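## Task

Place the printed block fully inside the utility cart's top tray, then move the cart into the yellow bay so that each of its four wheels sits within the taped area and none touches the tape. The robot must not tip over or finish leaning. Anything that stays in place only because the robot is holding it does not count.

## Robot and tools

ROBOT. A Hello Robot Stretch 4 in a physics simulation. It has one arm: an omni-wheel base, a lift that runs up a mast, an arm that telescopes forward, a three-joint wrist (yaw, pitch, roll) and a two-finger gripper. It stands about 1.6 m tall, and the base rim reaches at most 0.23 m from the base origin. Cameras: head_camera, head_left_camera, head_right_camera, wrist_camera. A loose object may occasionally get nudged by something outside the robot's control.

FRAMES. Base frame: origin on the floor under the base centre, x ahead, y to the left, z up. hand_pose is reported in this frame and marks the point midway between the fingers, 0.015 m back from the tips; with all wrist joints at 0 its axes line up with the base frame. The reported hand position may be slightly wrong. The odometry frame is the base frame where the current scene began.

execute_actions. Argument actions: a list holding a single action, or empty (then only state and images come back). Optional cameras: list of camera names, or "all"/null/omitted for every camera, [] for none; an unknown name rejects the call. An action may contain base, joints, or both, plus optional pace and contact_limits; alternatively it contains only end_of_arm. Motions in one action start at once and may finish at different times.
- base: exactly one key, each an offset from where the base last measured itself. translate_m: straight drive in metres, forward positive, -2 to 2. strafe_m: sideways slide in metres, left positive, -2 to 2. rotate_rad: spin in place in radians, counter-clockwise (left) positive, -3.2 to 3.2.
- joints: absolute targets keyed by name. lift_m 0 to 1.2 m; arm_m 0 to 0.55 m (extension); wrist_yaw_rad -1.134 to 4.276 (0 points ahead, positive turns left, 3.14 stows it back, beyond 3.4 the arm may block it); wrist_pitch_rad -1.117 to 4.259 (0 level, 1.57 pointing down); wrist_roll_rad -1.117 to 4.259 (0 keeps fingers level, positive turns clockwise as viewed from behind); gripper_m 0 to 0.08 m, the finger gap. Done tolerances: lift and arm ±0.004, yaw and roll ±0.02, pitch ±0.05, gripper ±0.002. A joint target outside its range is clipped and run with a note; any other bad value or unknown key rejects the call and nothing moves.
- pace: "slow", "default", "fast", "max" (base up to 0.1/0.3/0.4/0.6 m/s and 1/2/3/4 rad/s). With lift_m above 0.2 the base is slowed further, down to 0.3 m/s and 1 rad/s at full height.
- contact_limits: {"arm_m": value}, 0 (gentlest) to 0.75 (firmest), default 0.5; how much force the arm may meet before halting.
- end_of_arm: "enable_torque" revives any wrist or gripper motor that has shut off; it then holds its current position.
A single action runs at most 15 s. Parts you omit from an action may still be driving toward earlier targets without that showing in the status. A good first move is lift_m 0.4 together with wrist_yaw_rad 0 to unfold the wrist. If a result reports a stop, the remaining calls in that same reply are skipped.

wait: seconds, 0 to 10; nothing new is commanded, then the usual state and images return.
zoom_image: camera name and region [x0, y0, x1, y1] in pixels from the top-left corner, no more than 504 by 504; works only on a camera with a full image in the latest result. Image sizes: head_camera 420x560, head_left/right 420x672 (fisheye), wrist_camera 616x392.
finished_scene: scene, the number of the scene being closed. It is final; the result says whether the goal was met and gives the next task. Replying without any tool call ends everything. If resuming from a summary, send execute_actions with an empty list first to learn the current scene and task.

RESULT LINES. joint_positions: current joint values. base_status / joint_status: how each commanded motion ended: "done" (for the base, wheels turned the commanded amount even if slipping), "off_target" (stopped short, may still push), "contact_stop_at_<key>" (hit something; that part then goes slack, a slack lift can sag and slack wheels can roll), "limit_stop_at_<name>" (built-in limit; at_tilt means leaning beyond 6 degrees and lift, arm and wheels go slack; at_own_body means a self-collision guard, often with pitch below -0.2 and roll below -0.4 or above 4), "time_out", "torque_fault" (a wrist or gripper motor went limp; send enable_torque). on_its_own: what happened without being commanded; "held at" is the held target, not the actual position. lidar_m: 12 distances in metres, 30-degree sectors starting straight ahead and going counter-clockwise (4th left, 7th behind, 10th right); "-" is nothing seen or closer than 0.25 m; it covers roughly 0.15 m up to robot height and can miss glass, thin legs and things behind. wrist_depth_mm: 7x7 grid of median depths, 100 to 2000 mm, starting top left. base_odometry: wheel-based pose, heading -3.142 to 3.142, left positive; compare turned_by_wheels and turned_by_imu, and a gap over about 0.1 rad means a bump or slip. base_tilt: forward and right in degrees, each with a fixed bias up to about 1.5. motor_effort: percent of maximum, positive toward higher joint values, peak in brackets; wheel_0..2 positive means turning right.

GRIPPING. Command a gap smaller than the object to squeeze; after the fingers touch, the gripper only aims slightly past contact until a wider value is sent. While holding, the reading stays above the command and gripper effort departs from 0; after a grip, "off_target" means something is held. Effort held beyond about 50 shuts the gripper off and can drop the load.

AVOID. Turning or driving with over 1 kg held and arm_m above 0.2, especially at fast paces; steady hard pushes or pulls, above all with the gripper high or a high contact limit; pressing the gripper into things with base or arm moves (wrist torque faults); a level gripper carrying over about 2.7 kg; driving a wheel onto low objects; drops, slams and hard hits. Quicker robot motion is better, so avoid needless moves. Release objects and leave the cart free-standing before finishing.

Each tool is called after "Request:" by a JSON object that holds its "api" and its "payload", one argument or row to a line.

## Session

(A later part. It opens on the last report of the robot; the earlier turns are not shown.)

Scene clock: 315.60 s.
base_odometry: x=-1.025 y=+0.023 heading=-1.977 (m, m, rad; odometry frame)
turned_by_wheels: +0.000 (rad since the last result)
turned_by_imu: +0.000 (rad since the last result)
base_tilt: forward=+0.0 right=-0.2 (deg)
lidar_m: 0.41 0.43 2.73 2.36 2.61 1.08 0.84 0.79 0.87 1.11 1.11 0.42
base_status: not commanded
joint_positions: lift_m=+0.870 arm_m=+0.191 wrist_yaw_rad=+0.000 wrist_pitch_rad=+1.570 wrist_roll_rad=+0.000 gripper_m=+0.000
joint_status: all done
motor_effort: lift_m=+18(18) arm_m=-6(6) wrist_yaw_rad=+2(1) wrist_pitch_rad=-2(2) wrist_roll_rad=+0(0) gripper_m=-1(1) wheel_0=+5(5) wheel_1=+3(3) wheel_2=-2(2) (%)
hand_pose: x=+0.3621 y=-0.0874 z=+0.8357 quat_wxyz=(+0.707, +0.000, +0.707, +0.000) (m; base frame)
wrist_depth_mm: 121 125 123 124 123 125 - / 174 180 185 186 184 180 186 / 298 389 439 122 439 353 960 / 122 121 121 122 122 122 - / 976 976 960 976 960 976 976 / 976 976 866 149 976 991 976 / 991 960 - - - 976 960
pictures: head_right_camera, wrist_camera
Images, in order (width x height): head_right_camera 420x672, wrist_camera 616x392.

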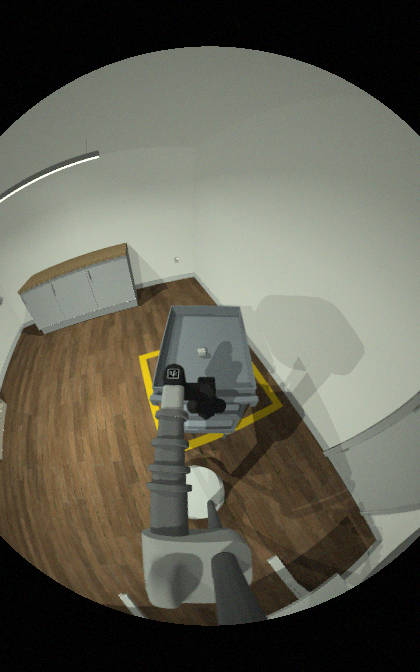

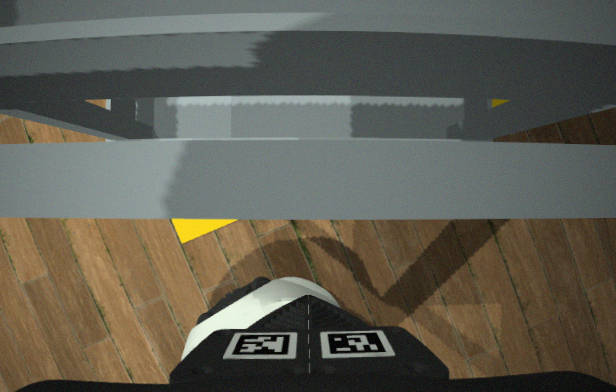

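Request:
{"api": "execute_actions", "payload": {
  "actions": [
    {"base":{"translate_m":0.22},"pace":"slow"}
  ],
  "cameras": ["wrist_camera","head_right_camera","head_left_camera"]
}}

Scene clock: 322.67 s.
base_odometry: x=-1.112 y=-0.179 heading=-1.977 (m, m, rad; odometry frame)
turned_by_wheels: +0.000 (rad since the last result)
turned_by_imu: -0.003 (rad since the last result)
base_tilt: forward=-0.1 right=-0.2 (deg)
lidar_m: 0.38 0.43 2.50 2.40 2.71 1.29 0.98 1.01 1.29 1.06 1.03 0.39
base_status: done
joint_positions: lift_m=+0.870 arm_m=+0.190 wrist_yaw_rad=-0.002 wrist_pitch_rad=+1.573 wrist_roll_rad=+0.000 gripper_m=+0.000
joint_status: not commanded
motor_effort: lift_m=+18(18) arm_m=-1(6) wrist_yaw_rad=+5(21) wrist_pitch_rad=-11(43) wrist_roll_rad=-1(1) gripper_m=-2(2) wheel_0=+4(11) wheel_1=+4(6) wheel_2=-7(15) (%)
hand_pose: x=+0.3605 y=-0.0874 z=+0.8358 quat_wxyz=(+0.706, +0.001, +0.708, -0.001) (m; base frame)
wrist_depth_mm: 188 188 189 190 189 189 - / 190 189 190 189 190 190 190 / 976 436 190 148 146 154 191 / 946 976 960 976 960 976 976 / 122 122 122 122 131 976 991 / 976 991 122 123 123 123 - / 976 960 - - - 960 976
pictures: head_left_camera, head_right_camera, wrist_camera
Images, in order (width x height): head_left_camera 420x672, head_right_camera 420x672, wrist_camera 616x392.

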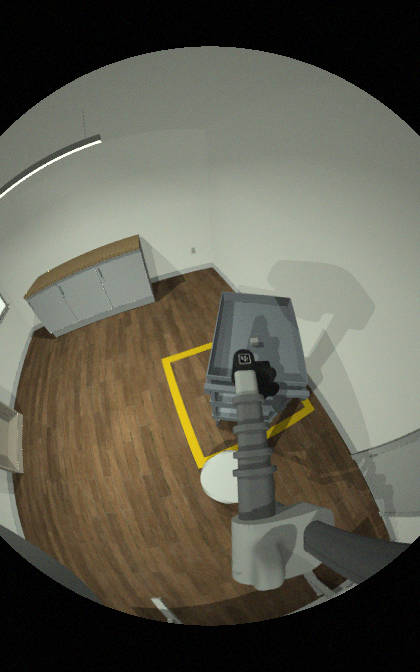

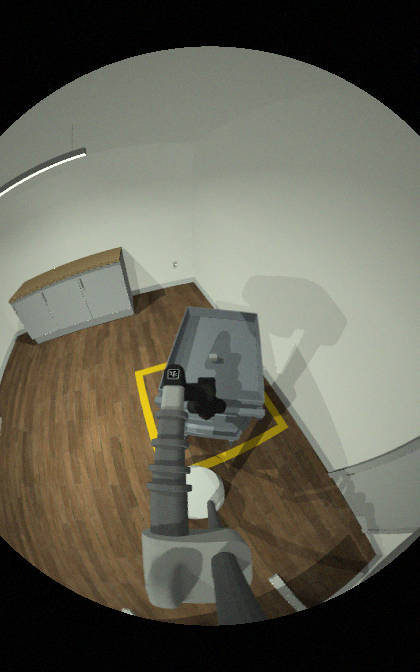

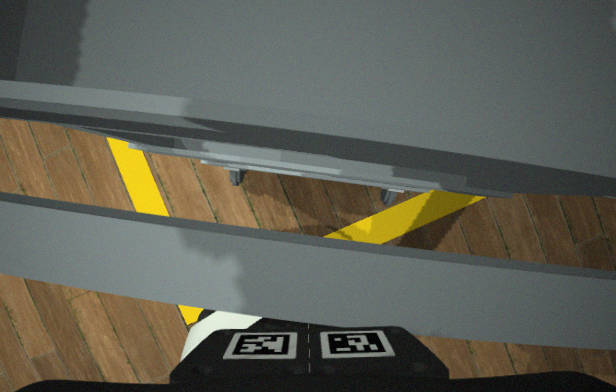

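Request:
{"api": "execute_actions", "payload": {
  "actions": [
    {"base":{"translate_m":-0.35},"joints":{"arm_m":0.0},"pace":"fast"}
  ],
  "cameras": []
}}

Request:
{"api": "execute_actions", "payload": {
  "actions": [
    {"base":{"strafe_m":-0.4},"joints":{"lift_m":0.25,"wrist_pitch_rad":0.5},"pace":"fast"}
  ]
}}

Scene clock: 332.80 s.
base_odometry: x=-0.973 y=+0.143 heading=-1.977 (m, m, rad; odometry frame)
turned_by_wheels: +0.000 (rad since the last result)
turned_by_imu: -0.002 (rad since the last result)
base_tilt: forward=-0.1 right=-0.2 (deg)
lidar_m: 0.69 2.56 2.87 2.34 2.56 0.88 0.71 0.67 0.77 1.14 1.16 0.70
base_status: done
joint_positions: lift_m=+0.870 arm_m=+0.001 wrist_yaw_rad=+0.000 wrist_pitch_rad=+1.570 wrist_roll_rad=+0.000 gripper_m=+0.000
joint_status: all done
motor_effort: lift_m=+18(18) arm_m=-5(7) wrist_yaw_rad=+0(5) wrist_pitch_rad=-3(10) wrist_roll_rad=+0(1) gripper_m=-2(1) wheel_0=-4(3) wheel_1=-1(7) wheel_2=-1(15) (%)
hand_pose: x=+0.1720 y=-0.0874 z=+0.8357 quat_wxyz=(+0.707, +0.000, +0.707, +0.000) (m; base frame)
wrist_depth_mm: 946 976 960 960 946 960 960 / 960 976 960 976 960 976 976 / 976 960 946 960 991 976 960 / 976 976 976 960 976 976 976 / 976 976 778 759 960 976 991 / 976 976 778 149 991 991 976 / 991 960 - - - 991 976
pictures: none
No camera images: the call's "cameras" was empty. Leave "cameras" out to get every camera's image.

Scene clock: 335.43 s.
base_odometry: x=-1.340 y=+0.301 heading=-1.977 (m, m, rad; odometry frame)
turned_by_wheels: +0.000 (rad since the last result)
turned_by_imu: -0.001 (rad since the last result)
base_tilt: forward=-0.1 right=-0.2 (deg)
lidar_m: 0.69 0.73 3.01 2.73 1.49 0.72 0.56 0.53 0.98 0.77 0.73 0.89
base_status: done
joint_positions: lift_m=+0.250 arm_m=+0.001 wrist_yaw_rad=+0.000 wrist_pitch_rad=+0.503 wrist_roll_rad=+0.000 gripper_m=+0.000
joint_status: all done
motor_effort: lift_m=+18(19) arm_m=-5(6) wrist_yaw_rad=+0(1) wrist_pitch_rad=-9(9) wrist_roll_rad=+0(1) gripper_m=-1(2) wheel_0=+2(14) wheel_1=-1(13) wheel_2=+0(0) (%)
hand_pose: x=+0.3582 y=-0.0874 z=+0.3259 quat_wxyz=(+0.969, +0.000, +0.249, +0.000) (m; base frame)
wrist_depth_mm: - - - 1397 1008 732 609 / - 1025 1060 1430 1060 788 621 / 768 788 741 1138 1025 809 654 / 597 580 809 878 866 788 676 / 715 715 676 699 691 691 661 / 585 591 591 149 580 580 564 / 512 517 - - - 508 500
pictures: head_camera, head_left_camera, head_right_camera, wrist_camera
Images, in order (width x height): head_camera 420x560, head_left_camera 420x672, head_right_camera 420x672, wrist_camera 616x392.

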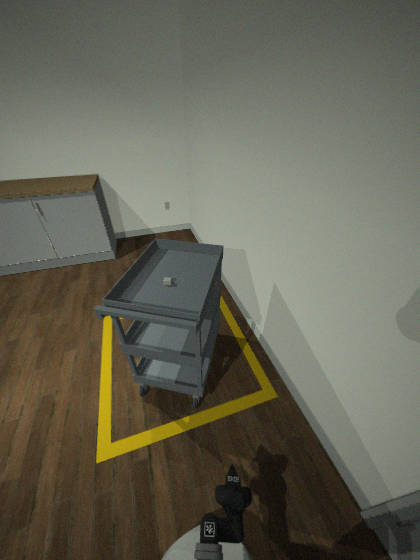

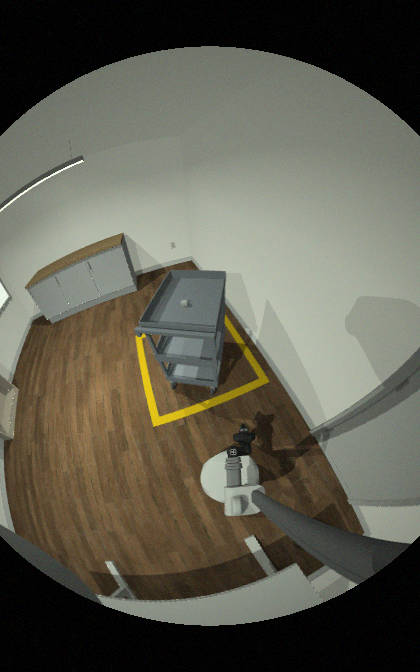

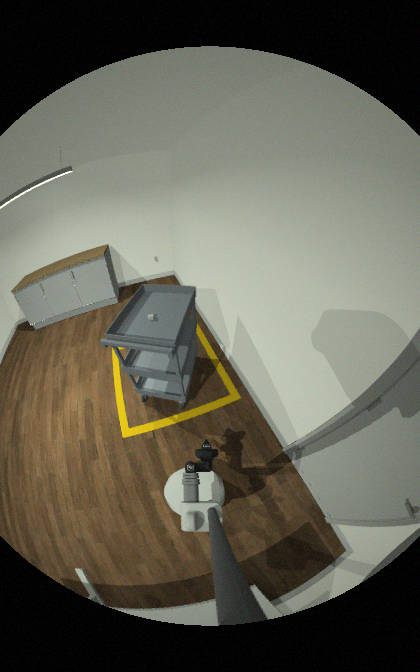

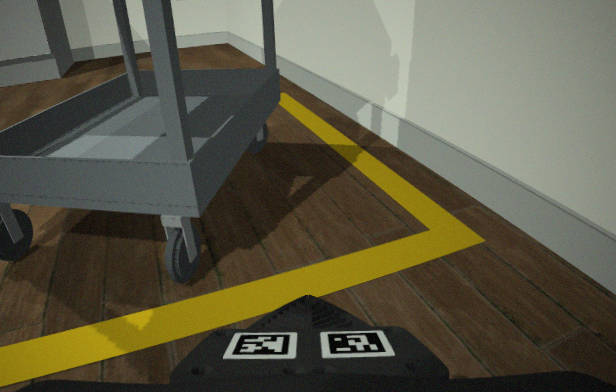

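Request:
{"api": "finished_scene", "payload": {
  "scene": 2
}}

The scene is finished: the task was done.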